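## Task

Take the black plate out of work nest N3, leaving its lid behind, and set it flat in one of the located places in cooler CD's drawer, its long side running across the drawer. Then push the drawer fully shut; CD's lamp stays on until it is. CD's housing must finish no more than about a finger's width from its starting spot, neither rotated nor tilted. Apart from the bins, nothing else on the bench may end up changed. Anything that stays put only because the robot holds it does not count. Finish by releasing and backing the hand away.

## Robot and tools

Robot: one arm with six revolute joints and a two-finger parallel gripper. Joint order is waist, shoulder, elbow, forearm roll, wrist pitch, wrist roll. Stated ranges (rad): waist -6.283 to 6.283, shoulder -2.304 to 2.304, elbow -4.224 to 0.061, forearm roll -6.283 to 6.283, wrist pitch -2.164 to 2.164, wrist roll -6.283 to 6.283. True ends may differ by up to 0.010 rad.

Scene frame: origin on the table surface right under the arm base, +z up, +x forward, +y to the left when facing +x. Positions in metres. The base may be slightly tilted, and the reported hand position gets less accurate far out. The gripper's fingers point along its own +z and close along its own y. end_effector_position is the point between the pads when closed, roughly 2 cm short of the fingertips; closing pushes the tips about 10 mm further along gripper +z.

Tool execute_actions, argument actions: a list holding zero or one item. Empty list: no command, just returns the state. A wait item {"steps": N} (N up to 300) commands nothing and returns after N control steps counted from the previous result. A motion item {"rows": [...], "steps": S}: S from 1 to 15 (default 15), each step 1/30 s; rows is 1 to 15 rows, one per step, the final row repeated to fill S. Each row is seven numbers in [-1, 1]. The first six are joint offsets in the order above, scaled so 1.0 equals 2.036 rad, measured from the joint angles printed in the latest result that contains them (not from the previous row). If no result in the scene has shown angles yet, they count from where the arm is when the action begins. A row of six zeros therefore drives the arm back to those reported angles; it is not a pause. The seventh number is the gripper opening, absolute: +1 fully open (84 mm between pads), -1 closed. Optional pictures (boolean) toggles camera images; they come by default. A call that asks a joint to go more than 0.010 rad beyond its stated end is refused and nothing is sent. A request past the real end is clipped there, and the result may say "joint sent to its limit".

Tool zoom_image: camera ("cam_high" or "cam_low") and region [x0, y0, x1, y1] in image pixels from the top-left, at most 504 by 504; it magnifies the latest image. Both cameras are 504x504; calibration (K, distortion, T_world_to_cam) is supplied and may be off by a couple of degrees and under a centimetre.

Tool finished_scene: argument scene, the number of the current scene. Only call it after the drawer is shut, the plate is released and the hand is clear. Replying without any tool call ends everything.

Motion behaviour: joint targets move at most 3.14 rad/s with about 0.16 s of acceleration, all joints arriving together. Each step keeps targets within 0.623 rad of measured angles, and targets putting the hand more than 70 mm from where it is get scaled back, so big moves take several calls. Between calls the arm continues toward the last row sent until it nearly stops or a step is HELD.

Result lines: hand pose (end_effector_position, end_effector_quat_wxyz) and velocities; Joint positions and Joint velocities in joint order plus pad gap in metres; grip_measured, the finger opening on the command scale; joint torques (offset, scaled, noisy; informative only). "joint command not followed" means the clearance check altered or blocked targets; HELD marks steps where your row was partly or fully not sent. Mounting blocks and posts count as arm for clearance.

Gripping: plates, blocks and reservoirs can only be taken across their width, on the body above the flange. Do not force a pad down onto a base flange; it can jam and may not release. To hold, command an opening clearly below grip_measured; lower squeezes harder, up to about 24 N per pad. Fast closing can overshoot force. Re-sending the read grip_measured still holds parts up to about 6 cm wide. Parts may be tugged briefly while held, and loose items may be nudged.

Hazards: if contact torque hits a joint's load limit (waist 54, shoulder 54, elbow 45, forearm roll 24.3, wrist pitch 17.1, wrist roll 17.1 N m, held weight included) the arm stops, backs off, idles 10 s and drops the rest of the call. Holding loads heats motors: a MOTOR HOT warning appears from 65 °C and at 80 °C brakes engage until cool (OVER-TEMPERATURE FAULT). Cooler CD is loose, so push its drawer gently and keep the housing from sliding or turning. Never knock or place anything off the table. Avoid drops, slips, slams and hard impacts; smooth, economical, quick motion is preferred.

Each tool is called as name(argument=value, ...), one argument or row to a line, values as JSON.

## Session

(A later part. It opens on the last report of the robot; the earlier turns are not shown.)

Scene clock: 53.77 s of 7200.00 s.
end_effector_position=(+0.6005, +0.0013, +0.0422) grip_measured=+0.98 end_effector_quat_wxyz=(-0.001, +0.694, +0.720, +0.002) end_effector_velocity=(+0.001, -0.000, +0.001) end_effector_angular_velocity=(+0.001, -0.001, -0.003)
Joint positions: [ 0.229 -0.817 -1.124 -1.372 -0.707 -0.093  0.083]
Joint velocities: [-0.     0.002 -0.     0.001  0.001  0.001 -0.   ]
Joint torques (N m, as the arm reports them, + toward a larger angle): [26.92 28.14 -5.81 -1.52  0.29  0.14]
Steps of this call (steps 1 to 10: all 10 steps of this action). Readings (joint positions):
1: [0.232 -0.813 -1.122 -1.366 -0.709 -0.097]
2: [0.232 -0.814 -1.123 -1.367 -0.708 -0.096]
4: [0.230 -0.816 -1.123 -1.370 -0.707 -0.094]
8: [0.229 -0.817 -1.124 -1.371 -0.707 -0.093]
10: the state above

execute_actions(
  actions=[
    {"rows":[[-0.0017,-0.0025,-0.001,-0.003,0.0009,0.002,0.2]],"steps":10},
  ],
)

zoom_image(
  camera="cam_high",
  region=[220, 170, 315, 265],
)

Scene clock: 54.63 s of 7200.00 s.
end_effector_position=(+0.6004, +0.0014, +0.0393) grip_measured=+0.98 end_effector_quat_wxyz=(-0.001, +0.694, +0.720, +0.002) end_effector_velocity=(+0.000, -0.000, -0.000) end_effector_angular_velocity=(+0.000, -0.000, -0.001)
Joint positions: [ 0.226 -0.822 -1.126 -1.378 -0.705 -0.089  0.083]
Joint velocities: [-0.    -0.    -0.001  0.     0.     0.001 -0.   ]
Joint torques (N m, as the arm reports them, + toward a larger angle): [27.07 28.49 -5.95 -1.52  0.23  0.08]
Steps of this call (steps 1 to 15: the robot went on to your last target; step 16: nothing new was sent; steps 17 to 26: all 10 steps of this action). Readings (joint positions):
17: [0.229 -0.818 -1.124 -1.372 -0.707 -0.092]
18: [0.228 -0.819 -1.125 -1.373 -0.706 -0.092]
20: [0.227 -0.821 -1.125 -1.376 -0.705 -0.090]
24: [0.226 -0.822 -1.126 -1.378 -0.705 -0.089]
26: the state above

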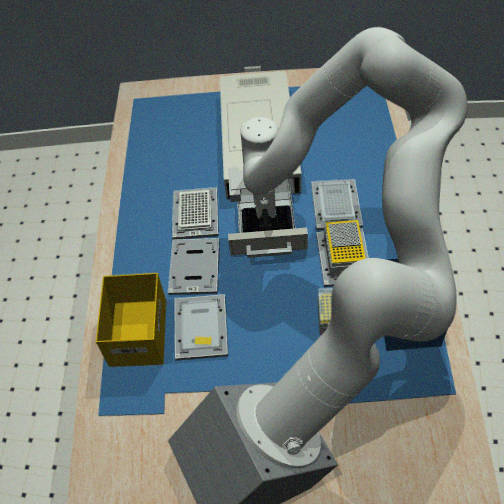

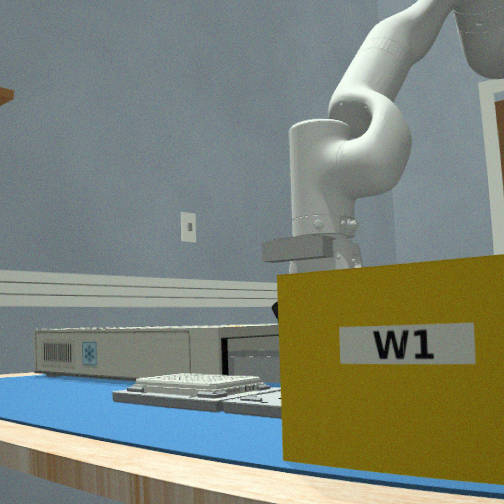

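Region (220, 170, 315, 265) of cam_high's 504x504 image, scaled by 5.305, with more detail than that image has.

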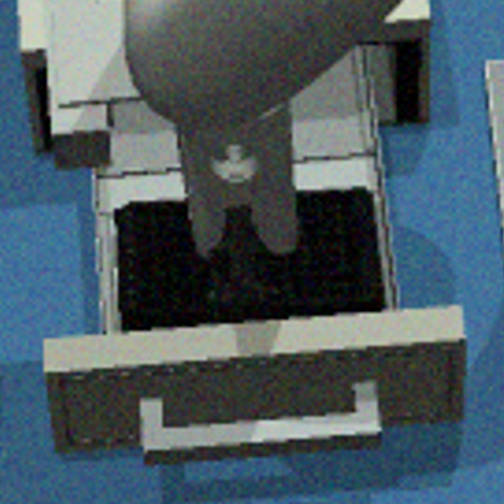

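execute_actions(
  actions=[
    {"rows":[[-0.0011,-0.0033,-0.0016,-0.0027,0.0007,0.0024,0.2]],"steps":10},
  ],
  pictures=false,
)

Scene clock: 55.50 s of 7200.00 s.
end_effector_position=(+0.6003, +0.0023, +0.0363) grip_measured=+0.98 end_effector_quat_wxyz=(-0.001, +0.694, +0.720, +0.002) end_effector_velocity=(+0.001, +0.000, +0.001) end_effector_angular_velocity=(+0.001, -0.002, -0.001)
Joint positions: [ 0.223 -0.829 -1.129 -1.383 -0.704 -0.084  0.083]
Joint velocities: [ 0.001  0.001 -0.001 -0.001  0.     0.001  0.   ]
Joint torques (N m, as the arm reports them, + toward a larger angle): [27.75 28.75 -5.8  -1.51  0.33  0.04]
Steps of this call (steps 1 to 15: the robot went on to your last target; step 16: nothing new was sent; steps 17 to 26: all 10 steps of this action). Readings (joint positions):
17: [0.226 -0.823 -1.126 -1.378 -0.705 -0.088]
18: [0.225 -0.824 -1.127 -1.379 -0.705 -0.087]
20: [0.224 -0.827 -1.128 -1.382 -0.704 -0.085]
24: [0.223 -0.829 -1.129 -1.383 -0.704 -0.084]
26: the state above

Now along the view ray (down 3, forward 2.5).

execute_actions(
  actions=[
    {"rows":[[-0.0021,-0.0038,-0.0046,-0.0008,0.0004,-0.0014,0.2]],"steps":10},
  ],
)

zoom_image(
  camera="cam_high",
  region=[220, 170, 315, 265],
)

Scene clock: 56.33 s of 7200.00 s.
end_effector_position=(+0.6026, +0.0023, +0.0331) grip_measured=+0.98 end_effector_quat_wxyz=(-0.001, +0.694, +0.720, +0.001) end_effector_velocity=(-0.000, -0.000, -0.001) end_effector_angular_velocity=(+0.000, +0.002, -0.002)
Joint positions: [ 0.219 -0.837 -1.138 -1.385 -0.703 -0.087  0.083]
Joint velocities: [-0.001 -0.001 -0.001  0.001  0.    -0.     0.   ]
Joint torques (N m, as the arm reports them, + toward a larger angle): [27.25 28.6  -5.93 -1.73  0.2   0.13]
Steps of this call (steps 1 to 15: the robot went on to your last target; steps 16 to 25: all 10 steps of this action). Readings (joint positions):
16: [0.223 -0.829 -1.129 -1.383 -0.704 -0.084]
17: [0.222 -0.831 -1.132 -1.384 -0.703 -0.085]
19: [0.220 -0.835 -1.136 -1.384 -0.703 -0.086]
23: [0.219 -0.837 -1.138 -1.385 -0.703 -0.087]
25: the state above

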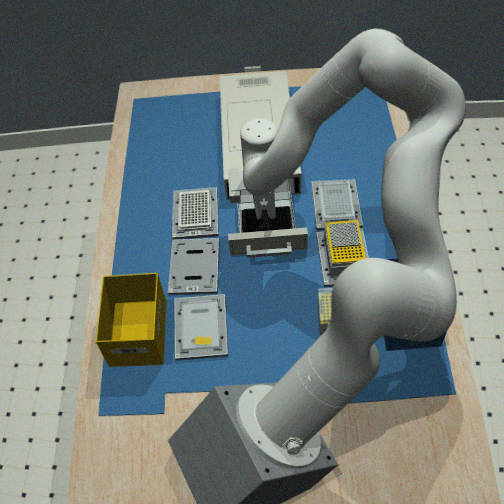

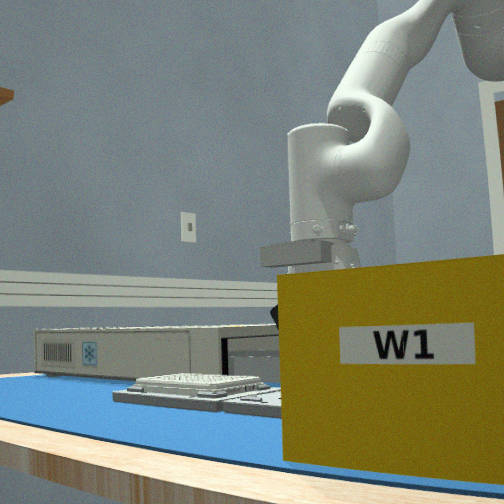

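Region (220, 170, 315, 265) of cam_high's 504x504 image, scaled by 5.305, with more detail than that image has.

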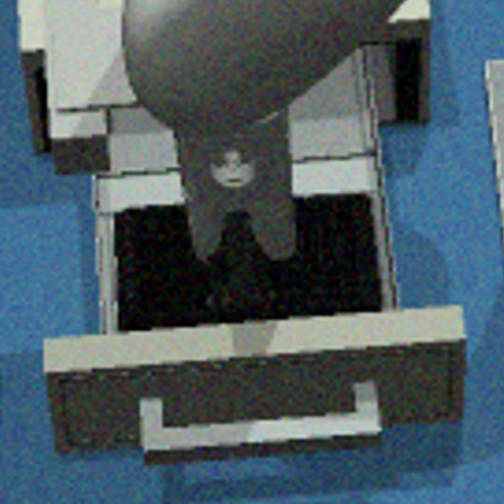

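execute_actions(
  actions=[
    {"rows":[[-0.0006,-0.0021,-0.0058,0.0035,-0.0008,-0.0115,0.2],[-0.0006,-0.0021,-0.0058,0.0035,-0.0008,-0.0115,0.2],[-0.0006,-0.0021,-0.0058,0.0035,-0.0008,-0.0115,0.2],[-0.0006,-0.0021,-0.0058,0.0035,-0.0008,-0.0115,0.2],[-0.0023,-0.0046,-0.0068,0.0005,0.0001,-0.0095,0.2]],"steps":14},
  ],
)

zoom_image(
  camera="cam_high",
  region=[220, 170, 315, 265],
)

Scene clock: 57.83 s of 7200.00 s.
end_effector_position=(+0.6072, +0.0022, +0.0305) grip_measured=+0.98 end_effector_quat_wxyz=(-0.000, +0.690, +0.724, +0.002) end_effector_velocity=(+0.000, -0.000, -0.001) end_effector_angular_velocity=(+0.001, -0.001, +0.002)
Joint positions: [ 0.215 -0.845 -1.153 -1.384 -0.703 -0.106  0.083]
Joint velocities: [-0.001 -0.    -0.    -0.003  0.001 -0.001  0.   ]
Joint torques (N m, as the arm reports them, + toward a larger angle): [21.69 19.39 -3.53 -1.39  0.45 -0.1 ]
Steps of this call (steps 1 to 15: the robot went on to your last target; steps 16 to 31: nothing new was sent; steps 32 to 45: all 14 steps of this action). Readings (joint positions):
32: [0.219 -0.837 -1.139 -1.385 -0.703 -0.088]
33: [0.219 -0.838 -1.141 -1.383 -0.703 -0.093]
35: [0.218 -0.840 -1.147 -1.380 -0.704 -0.103]
39: [0.216 -0.844 -1.152 -1.382 -0.703 -0.106]
45: the state above

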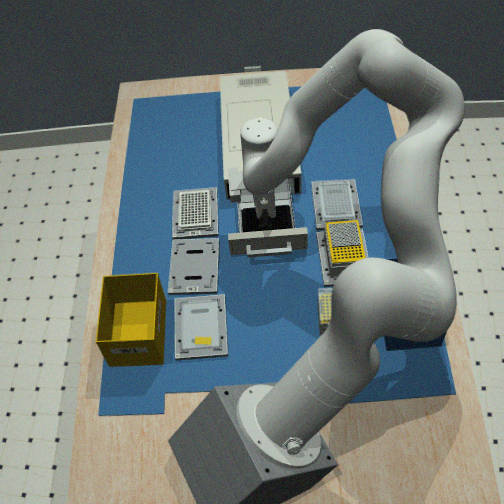

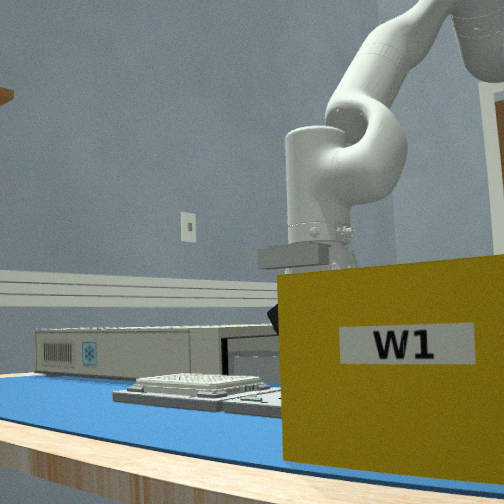

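Region (220, 170, 315, 265) of cam_high's 504x504 image, scaled by 5.305, with more detail than that image has.

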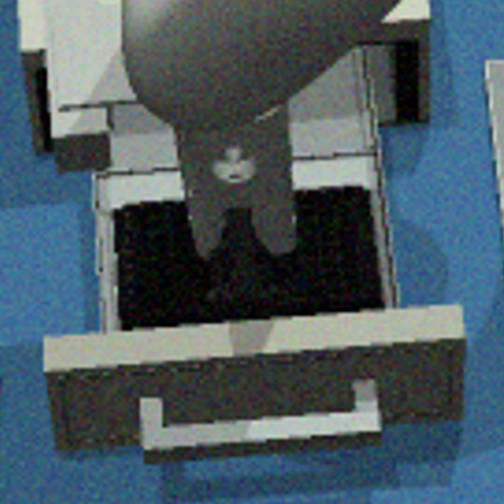

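execute_actions(
  actions=[
    {"rows":[[0.0004,0.0006,0.0007,0.0004,0,0,0.6],[0.0004,0.0006,0.0007,0.0004,0,0,1],[0.0004,0.0006,0.0007,0.0004,0,0,1],[0.0004,0.0006,0.0007,0.0004,0,0,1],[0.0004,0.0006,0.0007,0.0004,0,0,1],[0.0004,0.0006,0.0007,0.0004,0,0,1],[0.0017,0.0025,0.0016,0.003,-0.0009,-0.002,1],[0.0034,0.005,0.0027,0.006,-0.0018,-0.004,1],[0.0051,0.0075,0.0038,0.009,-0.0027,-0.006,1],[0.0068,0.01,0.0048,0.012,-0.0036,-0.008,1],[0.0113,0.0166,0.007,0.02,-0.006,-0.0133,1]]},
  ],
)

zoom_image(
  camera="cam_high",
  region=[220, 170, 315, 265],
)

Scene clock: 59.43 s of 7200.00 s.
end_effector_position=(+0.6073, +0.0023, +0.0487) grip_measured=+1.00 end_effector_quat_wxyz=(+0.000, +0.689, +0.725, +0.002) end_effector_velocity=(+0.010, -0.001, +0.038) end_effector_angular_velocity=(-0.001, -0.018, -0.005)
Joint positions: [ 0.236 -0.814 -1.139 -1.346 -0.713 -0.131  0.084]
Joint velocities: [ 0.04   0.062  0.012  0.063 -0.023 -0.043  0.   ]
Joint torques (N m, as the arm reports them, + toward a larger angle): [24.52 20.18 -5.9  -2.2   0.36  0.06]
Steps of this call (steps 1 to 15: the robot went on to your last target; steps 16 to 33: nothing new was sent; steps 34 to 48: all 15 steps of this action). Readings (joint positions):
34: [0.215 -0.846 -1.152 -1.384 -0.703 -0.106]
35: [0.215 -0.846 -1.152 -1.383 -0.703 -0.106]
37: [0.215 -0.845 -1.151 -1.383 -0.703 -0.106]
41: [0.216 -0.844 -1.150 -1.381 -0.703 -0.107]
48: the state above

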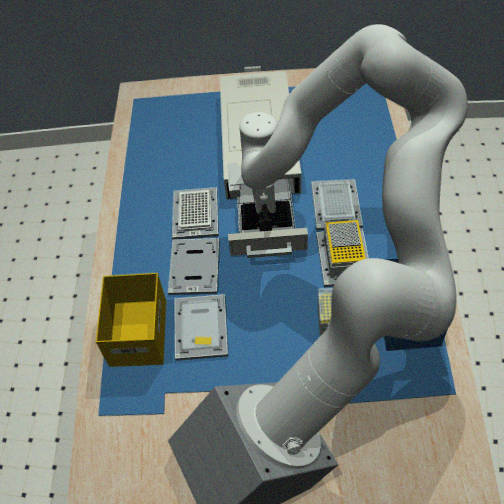

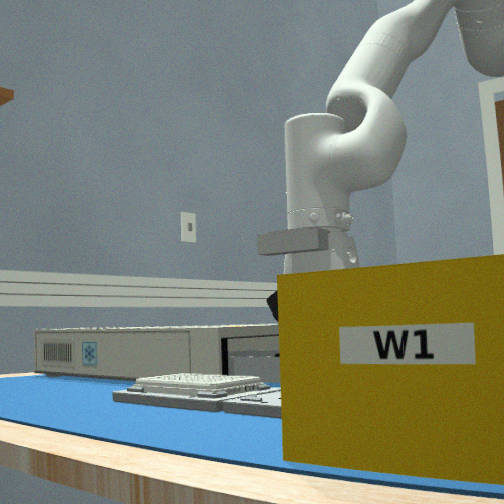

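Region (220, 170, 315, 265) of cam_high's 504x504 image, scaled by 5.305, with more detail than that image has.

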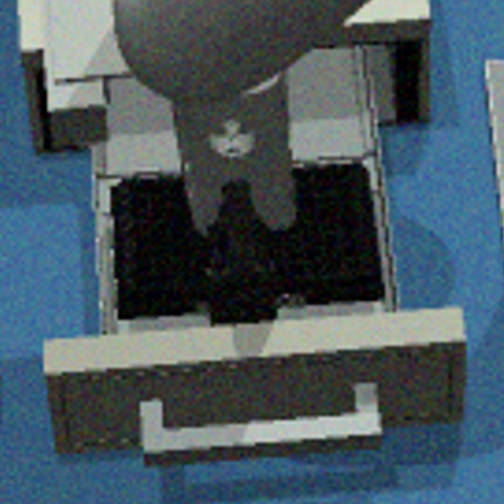

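execute_actions(
  actions=[
    {"rows":[[-0.002,-0.003,-0.001,-0.0035,0.001,0.0024,1],[-0.004,-0.006,-0.002,-0.007,0.002,0.005,1],[-0.006,-0.009,-0.003,-0.0105,0.003,0.007,1],[-0.007,-0.0105,-0.004,-0.012,0.0035,0.0085,1],[-0.008,-0.012,-0.0044,-0.014,0.004,0.0096,1],[-0.009,-0.0135,-0.005,-0.0157,0.0045,0.0108,1],[-0.0098,-0.0147,-0.0054,-0.0172,0.0049,0.0118,1]]},
  ],
)

zoom_image(
  camera="cam_high",
  region=[220, 170, 315, 265],
)

Scene clock: 62.67 s of 7200.00 s.
end_effector_position=(+0.6059, +0.0024, +0.0311) grip_measured=+1.00 end_effector_quat_wxyz=(-0.001, +0.689, +0.724, +0.001) end_effector_velocity=(+0.001, +0.000, -0.001) end_effector_angular_velocity=(+0.001, -0.001, +0.000)
Joint positions: [ 0.216 -0.844 -1.15  -1.381 -0.703 -0.107  0.084]
Joint velocities: [-0.001 -0.001 -0.001 -0.003  0.001  0.002  0.   ]
Joint torques (N m, as the arm reports them, + toward a larger angle): [27.57 29.1  -6.03 -1.42  0.18  0.09]
Steps of this call (steps 1 to 15: the robot went on to your last target; steps 16 to 82: nothing new was sent; steps 83 to 97: all 15 steps of this action). Readings (joint positions):
83: [0.238 -0.812 -1.139 -1.343 -0.715 -0.133]
84: [0.237 -0.814 -1.140 -1.346 -0.714 -0.131]
86: [0.231 -0.822 -1.143 -1.356 -0.711 -0.124]
90: [0.220 -0.839 -1.148 -1.375 -0.705 -0.111]
97: the state above

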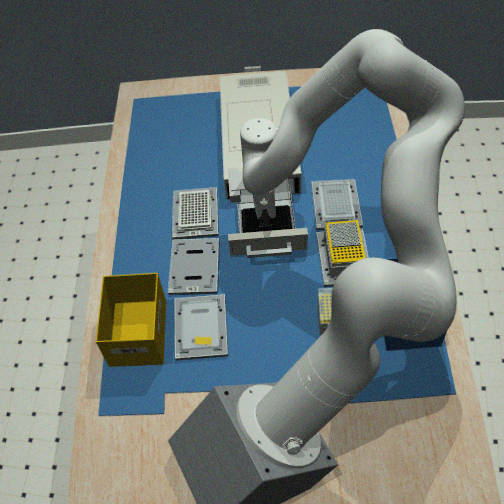

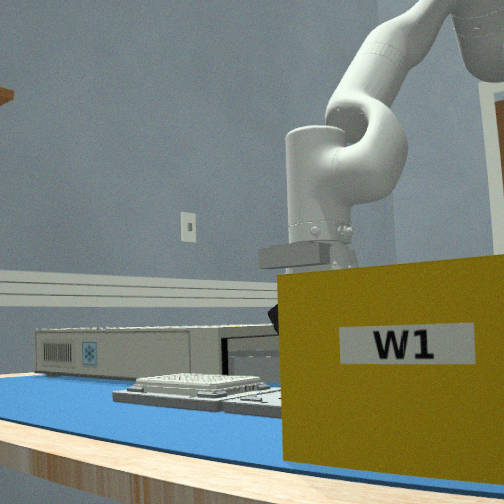

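Region (220, 170, 315, 265) of cam_high's 504x504 image, scaled by 5.305, with more detail than that image has.

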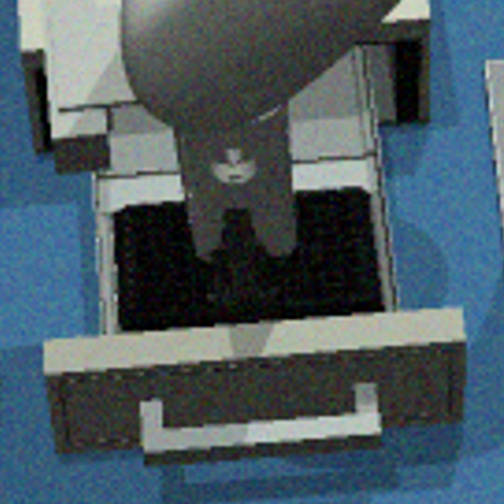

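execute_actions(
  actions=[
    {"rows":[[0.0007,-0.0008,-0.0005,0.0002,-0.0001,0.0005,1],[0.0013,-0.0016,-0.001,0.0005,-0.0003,0.001,1],[0.002,-0.0024,-0.0016,0.0007,-0.0004,0.0015,1],[0.0026,-0.0032,-0.0021,0.001,-0.0006,0.002,1],[0.0033,-0.004,-0.0026,0.0012,-0.0007,0.0025,1],[0.0039,-0.0048,-0.0031,0.0015,-0.0009,0.003,1]],"steps":12},
  ],
)

zoom_image(
  camera="cam_high",
  region=[220, 170, 315, 265],
)

Scene clock: 64.23 s of 7200.00 s.
end_effector_position=(+0.6057, +0.0070, +0.0309) grip_measured=+1.00 end_effector_quat_wxyz=(+0.000, +0.690, +0.724, -0.000) end_effector_velocity=(+0.001, +0.003, +0.000) end_effector_angular_velocity=(+0.008, -0.001, -0.001)
Joint positions: [ 0.224 -0.853 -1.157 -1.378 -0.709 -0.1    0.084]
Joint velocities: [ 0.002 -0.002 -0.002  0.001  0.007  0.002  0.   ]
Joint torques (N m, as the arm reports them, + toward a larger angle): [33.9  22.24 -5.   -1.92  2.84 -0.25]
Steps of this call (steps 1 to 15: the robot went on to your last target; steps 16 to 35: nothing new was sent; steps 36 to 47: all 12 steps of this action). Readings (joint positions):
36: [0.216 -0.844 -1.150 -1.381 -0.703 -0.106]
37: [0.217 -0.845 -1.151 -1.381 -0.704 -0.106]
39: [0.218 -0.847 -1.152 -1.380 -0.704 -0.105]
43: [0.222 -0.852 -1.156 -1.379 -0.708 -0.101]
47: the state above

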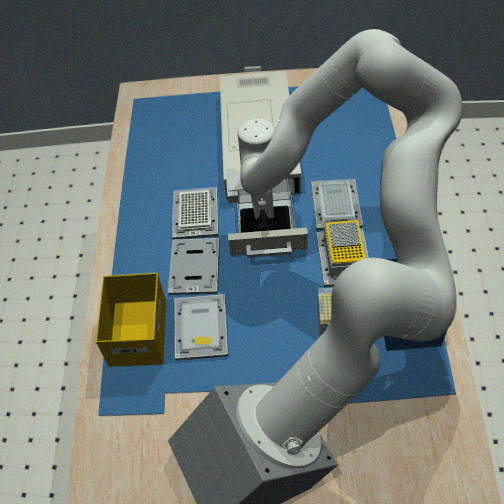

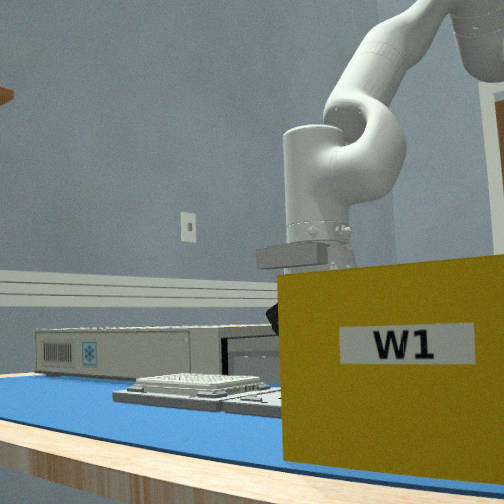

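Region (220, 170, 315, 265) of cam_high's 504x504 image, scaled by 5.305, with more detail than that image has.

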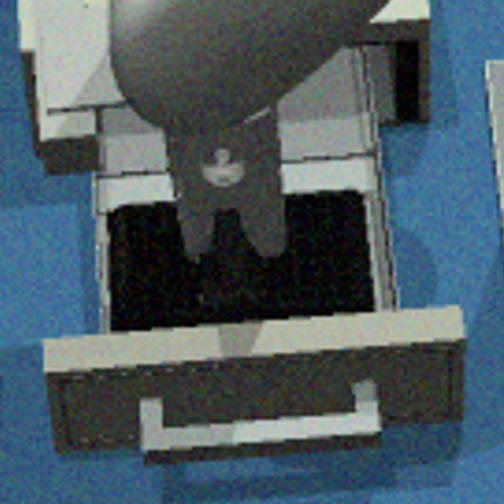

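execute_actions(
  actions=[
    {"rows":[[0.0008,-0.0009,-0.0003,0.0005,0.0015,0.0003,1],[0.0016,-0.0015,-0.0007,0.001,0.0013,0.0006,1],[0.0024,-0.0021,-0.0011,0.0015,0.0011,0.001,1],[0.0032,-0.0027,-0.0015,0.002,0.0009,0.0013,1],[0.004,-0.0033,-0.002,0.0025,0.0007,0.0016,1],[0.0048,-0.0039,-0.0024,0.003,0.0005,0.002,1]],"steps":12},
  ],
)

zoom_image(
  camera="cam_high",
  region=[220, 170, 315, 265],
)

Scene clock: 65.70 s of 7200.00 s.
end_effector_position=(+0.6048, +0.0124, +0.0319) grip_measured=+1.00 end_effector_quat_wxyz=(+0.001, +0.690, +0.724, -0.002) end_effector_velocity=(-0.002, +0.002, -0.001) end_effector_angular_velocity=(-0.001, +0.003, +0.001)
Joint positions: [ 0.233 -0.861 -1.162 -1.372 -0.714 -0.096  0.084]
Joint velocities: [ 0.002 -0.004 -0.     0.002 -0.001  0.001  0.   ]
Joint torques (N m, as the arm reports them, + toward a larger angle): [39.7  18.16 -3.87 -1.96  4.84 -0.79]
Steps of this call (steps 1 to 15: the robot went on to your last target; steps 16 to 32: nothing new was sent; steps 33 to 44: all 12 steps of this action). Readings (joint positions):
33: [0.224 -0.854 -1.157 -1.378 -0.706 -0.100]
34: [0.225 -0.854 -1.157 -1.378 -0.707 -0.100]
36: [0.226 -0.856 -1.158 -1.376 -0.708 -0.099]
40: [0.231 -0.860 -1.161 -1.373 -0.714 -0.096]
44: the state above

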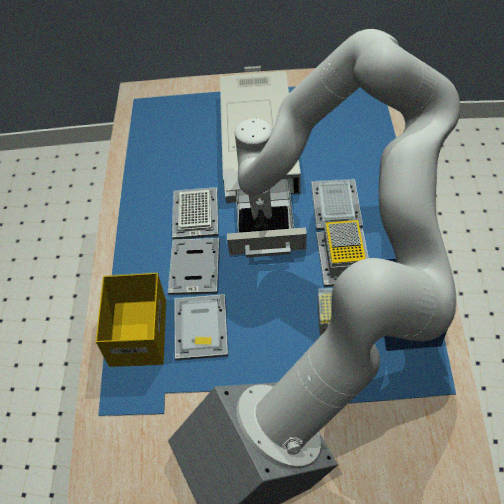

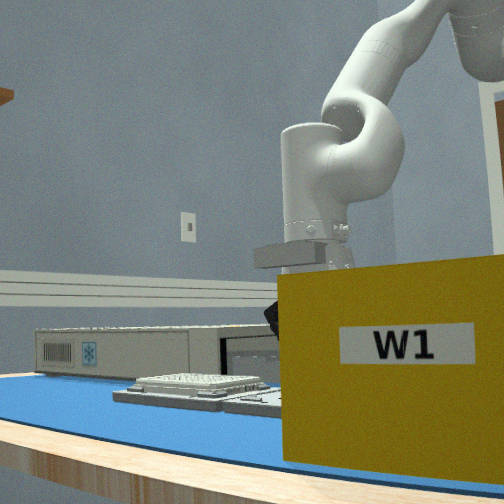

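Region (220, 170, 315, 265) of cam_high's 504x504 image, scaled by 5.305, with more detail than that image has.

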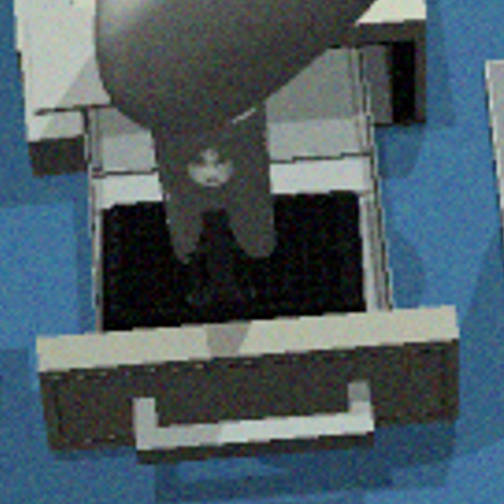

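execute_actions(
  actions=[
    {"rows":[[-0.001,0.0012,0.0008,-0.0004,0.002,-0.0007,1],[-0.002,0.0024,0.0016,-0.0008,0.0025,-0.0015,1],[-0.003,0.0036,0.0023,-0.0011,0.003,-0.0022,1],[-0.004,0.0048,0.0031,-0.0015,0.0035,-0.003,1],[-0.005,0.006,0.0039,-0.0019,0.004,-0.0037,1],[-0.006,0.0072,0.0047,-0.0023,0.0043,-0.0045,1],[-0.007,0.0084,0.0055,-0.0027,0.0045,-0.0052,1],[-0.008,0.0096,0.0062,-0.003,0.0047,-0.006,1],[-0.009,0.0108,0.007,-0.0034,0.005,-0.0067,1],[-0.01,0.012,0.0078,-0.0038,0.0052,-0.0075,1],[-0.011,0.0132,0.0086,-0.0042,0.0054,-0.0082,1],[-0.012,0.0144,0.0094,-0.0046,0.0056,-0.009,1]]},
  ],
)

zoom_image(
  camera="cam_high",
  region=[220, 170, 315, 265],
)

Scene clock: 69.20 s of 7200.00 s.
end_effector_position=(+0.6062, -0.0031, +0.0322) grip_measured=+1.00 end_effector_quat_wxyz=(-0.001, +0.690, +0.724, +0.001) end_effector_velocity=(+0.002, -0.020, +0.000) end_effector_angular_velocity=(-0.013, -0.000, -0.005)
Joint positions: [ 0.21  -0.833 -1.144 -1.381 -0.702 -0.113  0.084]
Joint velocities: [-0.023  0.027  0.015 -0.009 -0.008 -0.014 -0.   ]
Joint torques (N m, as the arm reports them, + toward a larger angle): [30.26 25.73 -5.41 -1.55  0.31  0.19]
Steps of this call (steps 1 to 15: the robot went on to your last target; steps 16 to 90: nothing new was sent; steps 91 to 105: all 15 steps of this action). Readings (joint positions):
91: [0.233 -0.861 -1.162 -1.372 -0.714 -0.096]
92: [0.233 -0.860 -1.161 -1.372 -0.714 -0.096]
94: [0.231 -0.858 -1.159 -1.373 -0.710 -0.098]
98: [0.224 -0.849 -1.153 -1.376 -0.700 -0.105]
105: the state above

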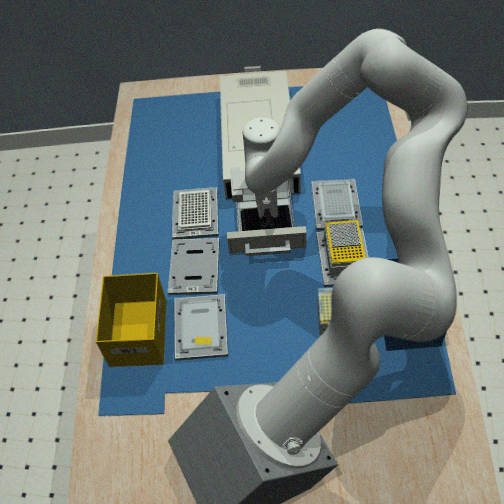

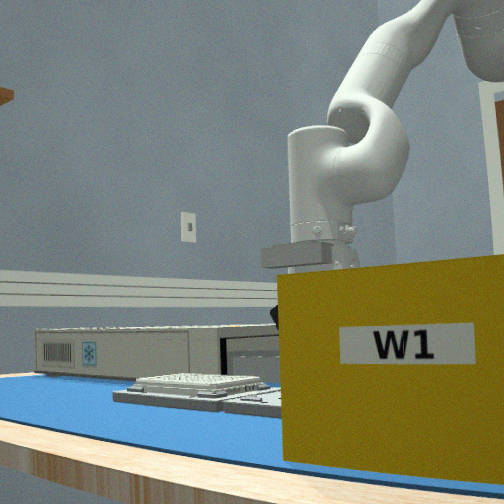

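Region (220, 170, 315, 265) of cam_high's 504x504 image, scaled by 5.305, with more detail than that image has.

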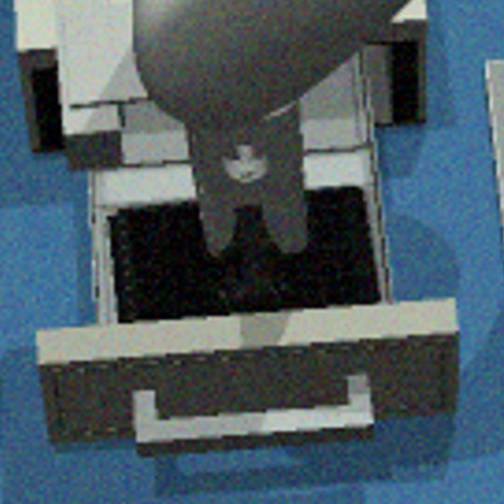

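Hand now slides freely relative to the plate; lift.

execute_actions(
  actions=[
    {"rows":[[0.0017,0.0025,0.0011,0.003,-0.0009,-0.002,1],[0.0034,0.005,0.0022,0.006,-0.0018,-0.004,1],[0.0051,0.0075,0.0033,0.009,-0.0027,-0.006,1],[0.0068,0.01,0.0043,0.012,-0.0036,-0.008,1],[0.0113,0.0166,0.0066,0.02,-0.006,-0.0133,1],[0.017,0.025,0.0095,0.03,-0.009,-0.02,1]]},
  ],
)

zoom_image(
  camera="cam_high",
  region=[220, 170, 315, 265],
)

Scene clock: 70.70 s of 7200.00 s.
end_effector_position=(+0.6075, -0.0031, +0.0622) grip_measured=+1.00 end_effector_quat_wxyz=(+0.000, +0.689, +0.724, +0.002) end_effector_velocity=(-0.002, -0.000, +0.000) end_effector_angular_velocity=(-0.001, +0.004, +0.000)
Joint positions: [ 0.244 -0.783 -1.124 -1.32  -0.72  -0.154  0.084]
Joint velocities: [ 0.     0.002  0.003  0.005 -0.001 -0.003 -0.   ]
Joint torques (N m, as the arm reports them, + toward a larger angle): [27.26 28.74 -6.68 -1.39  0.25  0.1 ]
Steps of this call (steps 1 to 15: the robot went on to your last target; steps 16 to 30: nothing new was sent; steps 31 to 45: all 15 steps of this action). Readings (joint positions):
31: [0.209 -0.832 -1.143 -1.381 -0.703 -0.114]
32: [0.210 -0.831 -1.142 -1.380 -0.703 -0.115]
34: [0.215 -0.825 -1.140 -1.372 -0.705 -0.120]
38: [0.235 -0.797 -1.129 -1.337 -0.715 -0.142]
45: the state above

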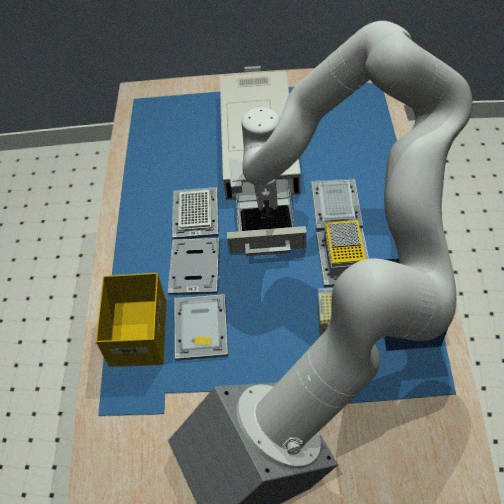

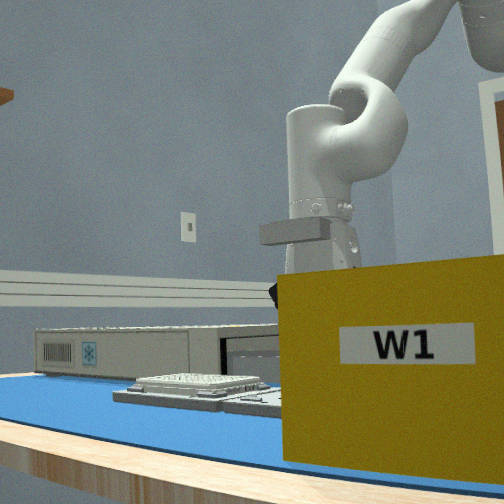

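Region (220, 170, 315, 265) of cam_high's 504x504 image, scaled by 5.305, with more detail than that image has.

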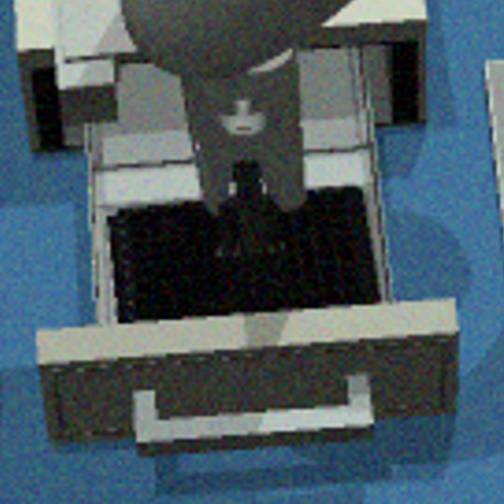

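execute_actions(
  actions=[
    {"rows":[[0.034,0.0526,0.006,0.0747,-0.028,-0.0545,1]]},
  ],
)

zoom_image(
  camera="cam_high",
  region=[232, 185, 302, 240],
)

Scene clock: 72.30 s of 7200.00 s.
end_effector_position=(+0.6146, -0.0080, +0.1294) grip_measured=+1.00 end_effector_quat_wxyz=(+0.000, +0.692, +0.722, +0.001) end_effector_velocity=(+0.004, -0.001, +0.004) end_effector_angular_velocity=(+0.003, -0.007, -0.004)
Joint positions: [ 0.313 -0.676 -1.112 -1.169 -0.777 -0.265  0.084]
Joint velocities: [ 0.002  0.007 -0.002  0.001 -0.    -0.001  0.   ]
Joint torques (N m, as the arm reports them, + toward a larger angle): [26.22 26.1  -7.52 -1.41  0.28  0.04]
Steps of this call (steps 1 to 15: the robot went on to your last target; steps 16 to 33: nothing new was sent; steps 34 to 48: all 15 steps of this action). Readings (joint positions):
34: [0.245 -0.782 -1.124 -1.319 -0.721 -0.155]
35: [0.248 -0.776 -1.123 -1.310 -0.725 -0.163]
37: [0.276 -0.735 -1.116 -1.249 -0.747 -0.207]
41: [0.313 -0.677 -1.115 -1.174 -0.775 -0.260]
48: the state above

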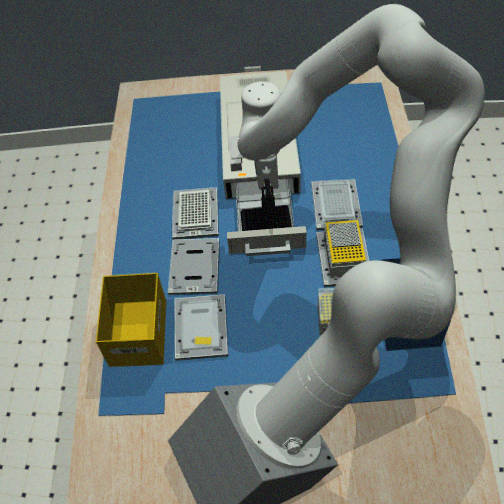

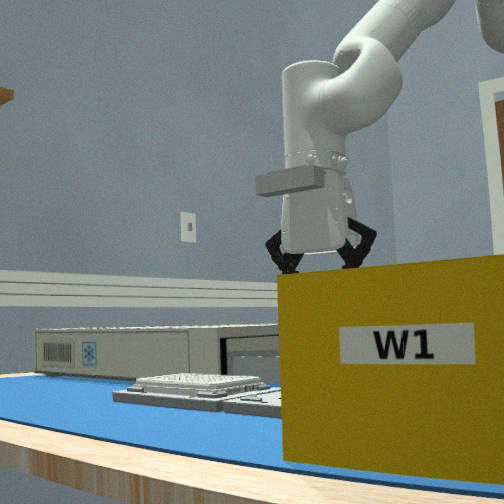

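Region (232, 185, 302, 240) of cam_high's 504x504 image, scaled by 7.200, with more detail than that image has; it fills the top 396 rows of this view, and the rest is white.

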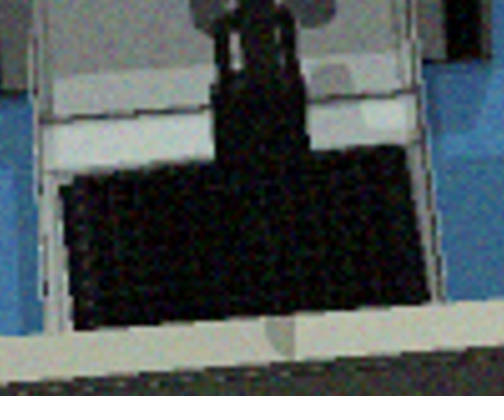

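execute_actions(
  actions=[
    {"rows":[[-0.037,-0.0645,-0.0105,-0.0855,0.031,0.0613,1],[-0.037,-0.0645,-0.0105,-0.0855,0.031,0.0613,1],[-0.037,-0.0645,-0.0105,-0.0855,0.031,0.0613,1],[-0.037,-0.0645,-0.0105,-0.0855,0.031,0.0613,1],[-0.037,-0.0645,-0.0105,-0.0855,0.031,0.0613,1],[-0.037,-0.0645,-0.0105,-0.0855,0.031,0.0613,1],[-0.037,-0.0645,-0.0105,-0.0855,0.031,0.0613,1],[-0.037,-0.0645,-0.0105,-0.0855,0.031,0.0613,1],[-0.037,-0.0645,-0.0105,-0.0855,0.031,0.0613,1],[-0.037,-0.0645,-0.0105,-0.0855,0.031,0.0613,1],[-0.0403,-0.0696,-0.0126,-0.0916,0.0327,0.0653,1],[-0.0403,-0.0696,-0.0126,-0.0916,0.0327,0.0653,1],[-0.0437,-0.0747,-0.0147,-0.0977,0.0344,0.0693,1]]},
  ],
  pictures=false,
)

execute_actions(
  actions=[
    {"steps":10},
  ],
  pictures=false,
)

execute_actions(
  actions=[
    {"rows":[[0,0,0,0,0,0,0.9],[0,0,0,0,0,0,0.85],[0,0,0,0,0,0,0.8],[0,0,0,0,0,0,0.7]]},
  ],
)

zoom_image(
  camera="cam_high",
  region=[232, 185, 302, 240],
)

Scene clock: 76.17 s of 7200.00 s.
end_effector_position=(+0.6064, +0.0013, +0.0434) grip_measured=+1.00 end_effector_quat_wxyz=(-0.000, +0.687, +0.727, +0.002) end_effector_velocity=(-0.016, +0.000, -0.075) end_effector_angular_velocity=(-0.008, +0.030, +0.016)
Joint positions: [ 0.229 -0.821 -1.139 -1.359 -0.709 -0.129  0.084]
Joint velocities: [-0.08  -0.124 -0.032 -0.129  0.033  0.079 -0.   ]
Joint torques (N m, as the arm reports them, + toward a larger angle): [32.92 32.6  -6.01 -0.38  0.28 -0.1 ]
Steps of this call (steps 1 to 15: the robot went on to your last target; steps 16 to 90: nothing new was sent; then 0.37 s passed at rest; steps 91 to 105: all 15 steps of this action). Readings (joint positions):
91: [0.313 -0.676 -1.112 -1.169 -0.777 -0.264]
92: [0.310 -0.682 -1.114 -1.179 -0.773 -0.256]
94: [0.284 -0.727 -1.124 -1.240 -0.750 -0.212]
98: [0.240 -0.804 -1.129 -1.334 -0.718 -0.148]
105: the state above

Scene clock: 76.50 s of 7200.00 s.
end_effector_position=(+0.6058, +0.0015, +0.0390) grip_measured=+1.00 end_effector_quat_wxyz=(-0.001, +0.686, +0.727, +0.001) end_effector_velocity=(-0.001, +0.000, -0.002) end_effector_angular_velocity=(-0.000, +0.001, +0.003)
Joint positions: [ 0.224 -0.828 -1.142 -1.368 -0.707 -0.124  0.084]
Joint velocities: [-0.001 -0.002  0.    -0.003  0.001  0.     0.   ]
Joint torques (N m, as the arm reports them, + toward a larger angle): [27.76 29.58 -5.68 -1.59  0.31  0.07]
Steps of this call (steps 1 to 10: the robot went on to your last target). Readings (joint positions):
1: [0.227 -0.824 -1.140 -1.363 -0.708 -0.127]
2: [0.225 -0.826 -1.141 -1.365 -0.708 -0.125]
4: [0.225 -0.828 -1.141 -1.367 -0.707 -0.124]
8: [0.224 -0.828 -1.142 -1.368 -0.707 -0.124]
10: the state above

Scene clock: 77.00 s of 7200.00 s.
end_effector_position=(+0.6063, +0.0015, +0.0394) grip_measured=+0.82 end_effector_quat_wxyz=(-0.000, +0.687, +0.727, +0.002) end_effector_velocity=(-0.002, +0.000, -0.001) end_effector_angular_velocity=(-0.001, +0.003, +0.001)
Joint positions: [ 0.225 -0.828 -1.142 -1.368 -0.707 -0.124  0.077]
Joint velocities: [-0.    -0.001  0.002  0.001 -0.     0.     0.   ]
Joint torques (N m, as the arm reports them, + toward a larger angle): [21.8  19.68 -2.99 -1.06  0.36  0.14]
Steps of this call (steps 1 to 15: all 15 steps of this action). Readings (joint positions):
1: [0.224 -0.828 -1.142 -1.368 -0.707 -0.124]
2: [0.224 -0.828 -1.142 -1.368 -0.707 -0.124]
4: [0.225 -0.828 -1.142 -1.368 -0.707 -0.124]
8: [0.225 -0.828 -1.142 -1.368 -0.707 -0.124]
15: the state above

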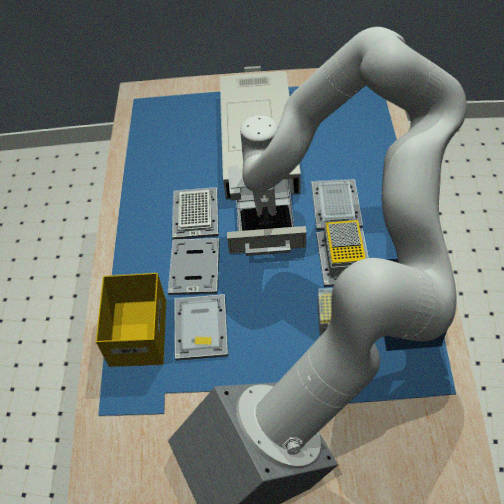

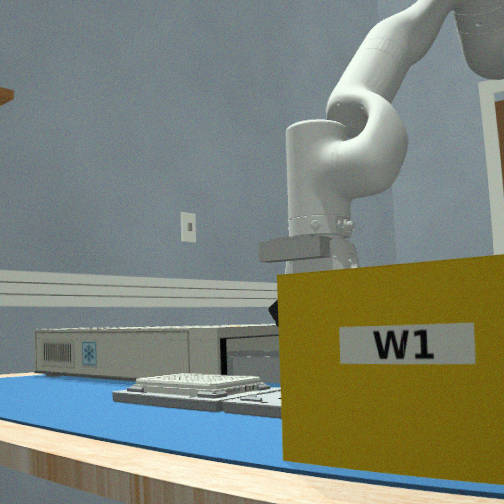

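Region (232, 185, 302, 240) of cam_high's 504x504 image, scaled by 7.200, with more detail than that image has; it fills the top 396 rows of this view, and the rest is white.

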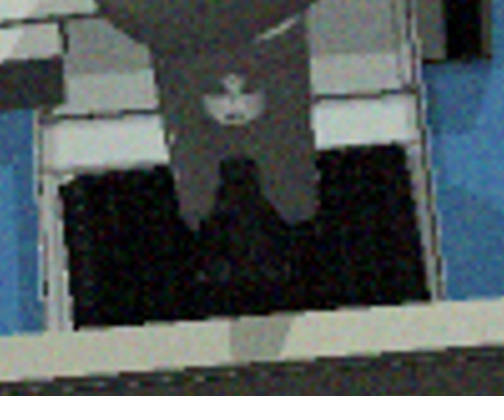

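execute_actions(
  actions=[
    {"rows":[[0.0006,0.0008,0.0004,0.001,-0.0003,-0.0007,0.4],[0.0011,0.0017,0.0007,0.002,-0.0006,-0.0013,0.3],[0.0017,0.0025,0.0011,0.003,-0.0009,-0.002,0.3],[0.0023,0.0033,0.0015,0.004,-0.0012,-0.0027,0.3],[0.0023,0.0033,0.0015,0.004,-0.0012,-0.0027,0.3],[0.0023,0.0033,0.0015,0.004,-0.0012,-0.0027,0.3],[0.0031,0.0002,-0.0039,0.0071,-0.0021,0.004,0.3]]},
  ],
)

zoom_image(
  camera="cam_high",
  region=[232, 185, 302, 240],
)

Scene clock: 79.63 s of 7200.00 s.
end_effector_position=(+0.6088, +0.0034, +0.0429) grip_measured=+0.81 end_effector_quat_wxyz=(-0.000, +0.693, +0.720, +0.002) end_effector_velocity=(+0.003, +0.000, +0.003) end_effector_angular_velocity=(+0.001, -0.005, -0.008)
Joint positions: [ 0.231 -0.828 -1.15  -1.353 -0.711 -0.116  0.077]
Joint velocities: [ 0.002  0.003 -0.004  0.002 -0.     0.004 -0.   ]
Joint torques (N m, as the arm reports them, + toward a larger angle): [28.41 28.7  -6.62 -1.57  0.33  0.07]
Steps of this call (steps 1 to 15: the robot went on to your last target; steps 16 to 64: nothing new was sent; steps 65 to 79: all 15 steps of this action). Readings (joint positions):
65: [0.224 -0.828 -1.142 -1.368 -0.707 -0.124]
66: [0.225 -0.828 -1.142 -1.367 -0.707 -0.124]
68: [0.226 -0.826 -1.140 -1.364 -0.708 -0.126]
72: [0.228 -0.825 -1.141 -1.358 -0.710 -0.125]
79: the state above

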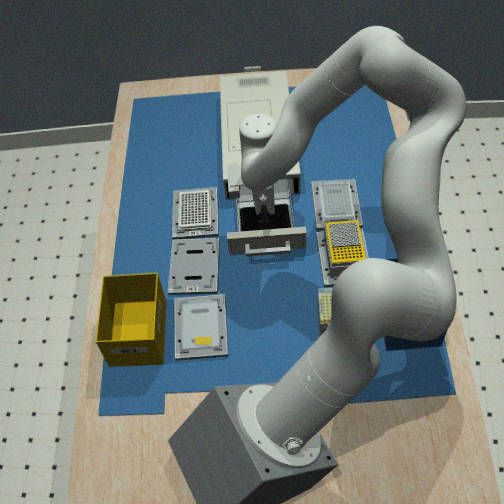

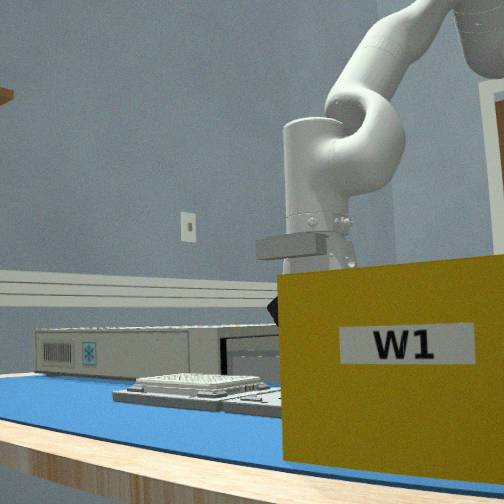

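Region (232, 185, 302, 240) of cam_high's 504x504 image, scaled by 7.200, with more detail than that image has; it fills the top 396 rows of this view, and the rest is white.

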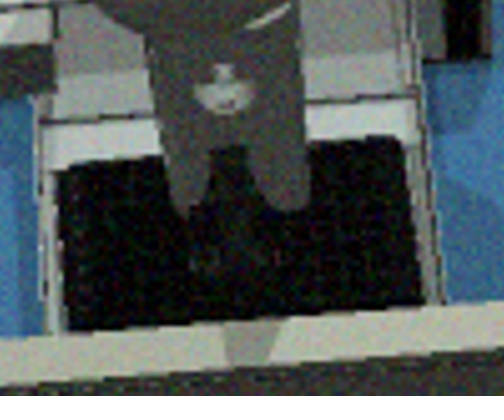

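execute_actions(
  actions=[
    {"rows":[[-0.0017,-0.0025,-0.0011,-0.003,0.0009,0.002,0.3]],"steps":9},
  ],
  pictures=false,
)

execute_actions(
  actions=[
    {"rows":[[0,0,0,0,0,0,1],[0,0,0,0,0,0,1],[0,0,0,0,0,0,1],[0,0,0,0,0,0,1],[0,0,0,0,0,0,1],[0,0,0,0,0,0,1],[0.005,0.0075,0.0033,0.009,-0.0027,-0.006,1],[0.045,0.068,0.022,0.085,-0.028,-0.056,1]]},
  ],
  pictures=false,
)

execute_actions(
  actions=[
    {"steps":8},
  ],
)

zoom_image(
  camera="cam_high",
  region=[232, 185, 302, 240],
)

Scene clock: 81.40 s of 7200.00 s.
end_effector_position=(+0.6089, +0.0034, +0.0401) grip_measured=+0.81 end_effector_quat_wxyz=(-0.000, +0.694, +0.720, +0.002) end_effector_velocity=(+0.000, +0.000, -0.001) end_effector_angular_velocity=(+0.001, -0.001, +0.000)
Joint positions: [ 0.227 -0.832 -1.152 -1.359 -0.71  -0.112  0.077]
Joint velocities: [-0.001 -0.001 -0.001 -0.002  0.001  0.001  0.   ]
Joint torques (N m, as the arm reports them, + toward a larger angle): [26.23 27.04 -5.96 -1.68  0.35  0.16]
Steps of this call (steps 1 to 15: the robot went on to your last target; steps 16 to 44: nothing new was sent; steps 45 to 53: all 9 steps of this action). Readings (joint positions):
45: [0.231 -0.828 -1.150 -1.354 -0.711 -0.115]
46: [0.230 -0.829 -1.151 -1.355 -0.711 -0.114]
48: [0.228 -0.831 -1.152 -1.358 -0.710 -0.113]
52: [0.227 -0.832 -1.152 -1.359 -0.710 -0.112]
53: the state above

Scene clock: 81.90 s of 7200.00 s.
end_effector_position=(+0.6120, +0.0016, +0.1215) grip_measured=+1.00 end_effector_quat_wxyz=(+0.001, +0.696, +0.718, +0.005) end_effector_velocity=(-0.028, -0.004, +0.054) end_effector_angular_velocity=(-0.011, +0.050, +0.027)
Joint positions: [ 0.316 -0.698 -1.112 -1.194 -0.763 -0.22   0.084]
Joint velocities: [ 0.068  0.103  0.063  0.159 -0.06  -0.115 -0.   ]
Joint torques (N m, as the arm reports them, + toward a larger angle): [17.87 10.12 -5.96 -5.21  0.56  0.26]
Steps of this call (steps 1 to 15: all 15 steps of this action). Readings (joint positions):
1: [0.227 -0.832 -1.152 -1.359 -0.710 -0.112]
2: [0.227 -0.832 -1.152 -1.359 -0.710 -0.112]
4: [0.227 -0.833 -1.152 -1.359 -0.709 -0.112]
8: [0.230 -0.829 -1.150 -1.354 -0.711 -0.116]
15: the state above

Scene clock: 82.17 s of 7200.00 s.
end_effector_position=(+0.6091, +0.0014, +0.1224) grip_measured=+1.00 end_effector_quat_wxyz=(-0.001, +0.695, +0.719, +0.002) end_effector_velocity=(+0.003, -0.001, +0.004) end_effector_angular_velocity=(+0.002, -0.006, -0.003)
Joint positions: [ 0.318 -0.695 -1.107 -1.187 -0.767 -0.225  0.084]
Joint velocities: [ 0.002  0.006 -0.002  0.001 -0.    -0.001 -0.   ]
Joint torques (N m, as the arm reports them, + toward a larger angle): [26.73 26.53 -7.62 -1.73  0.21  0.13]
Steps of this call (steps 1 to 8: the robot went on to your last target). Readings (joint positions):
1: [0.318 -0.696 -1.110 -1.190 -0.765 -0.222]
2: [0.318 -0.695 -1.108 -1.189 -0.766 -0.224]
4: [0.318 -0.695 -1.107 -1.187 -0.766 -0.225]
8: the state above

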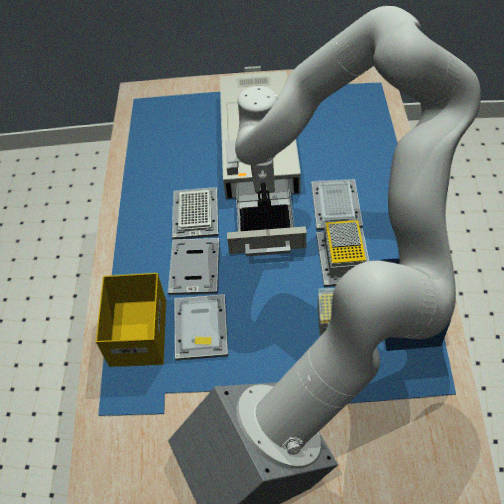

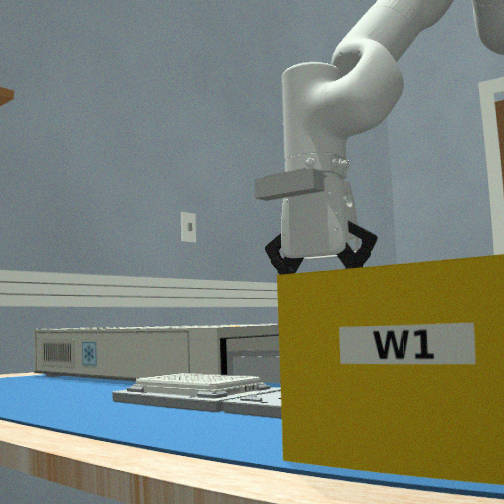

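Region (232, 185, 302, 240) of cam_high's 504x504 image, scaled by 7.200, with more detail than that image has; it fills the top 396 rows of this view, and the rest is white.

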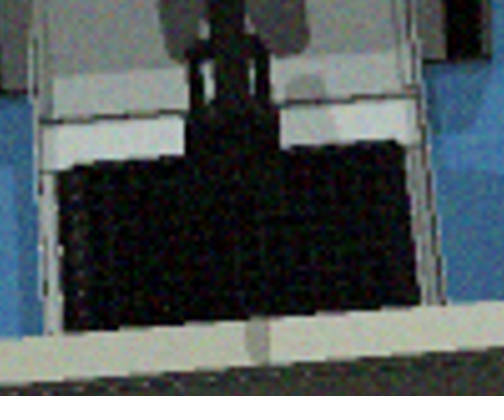

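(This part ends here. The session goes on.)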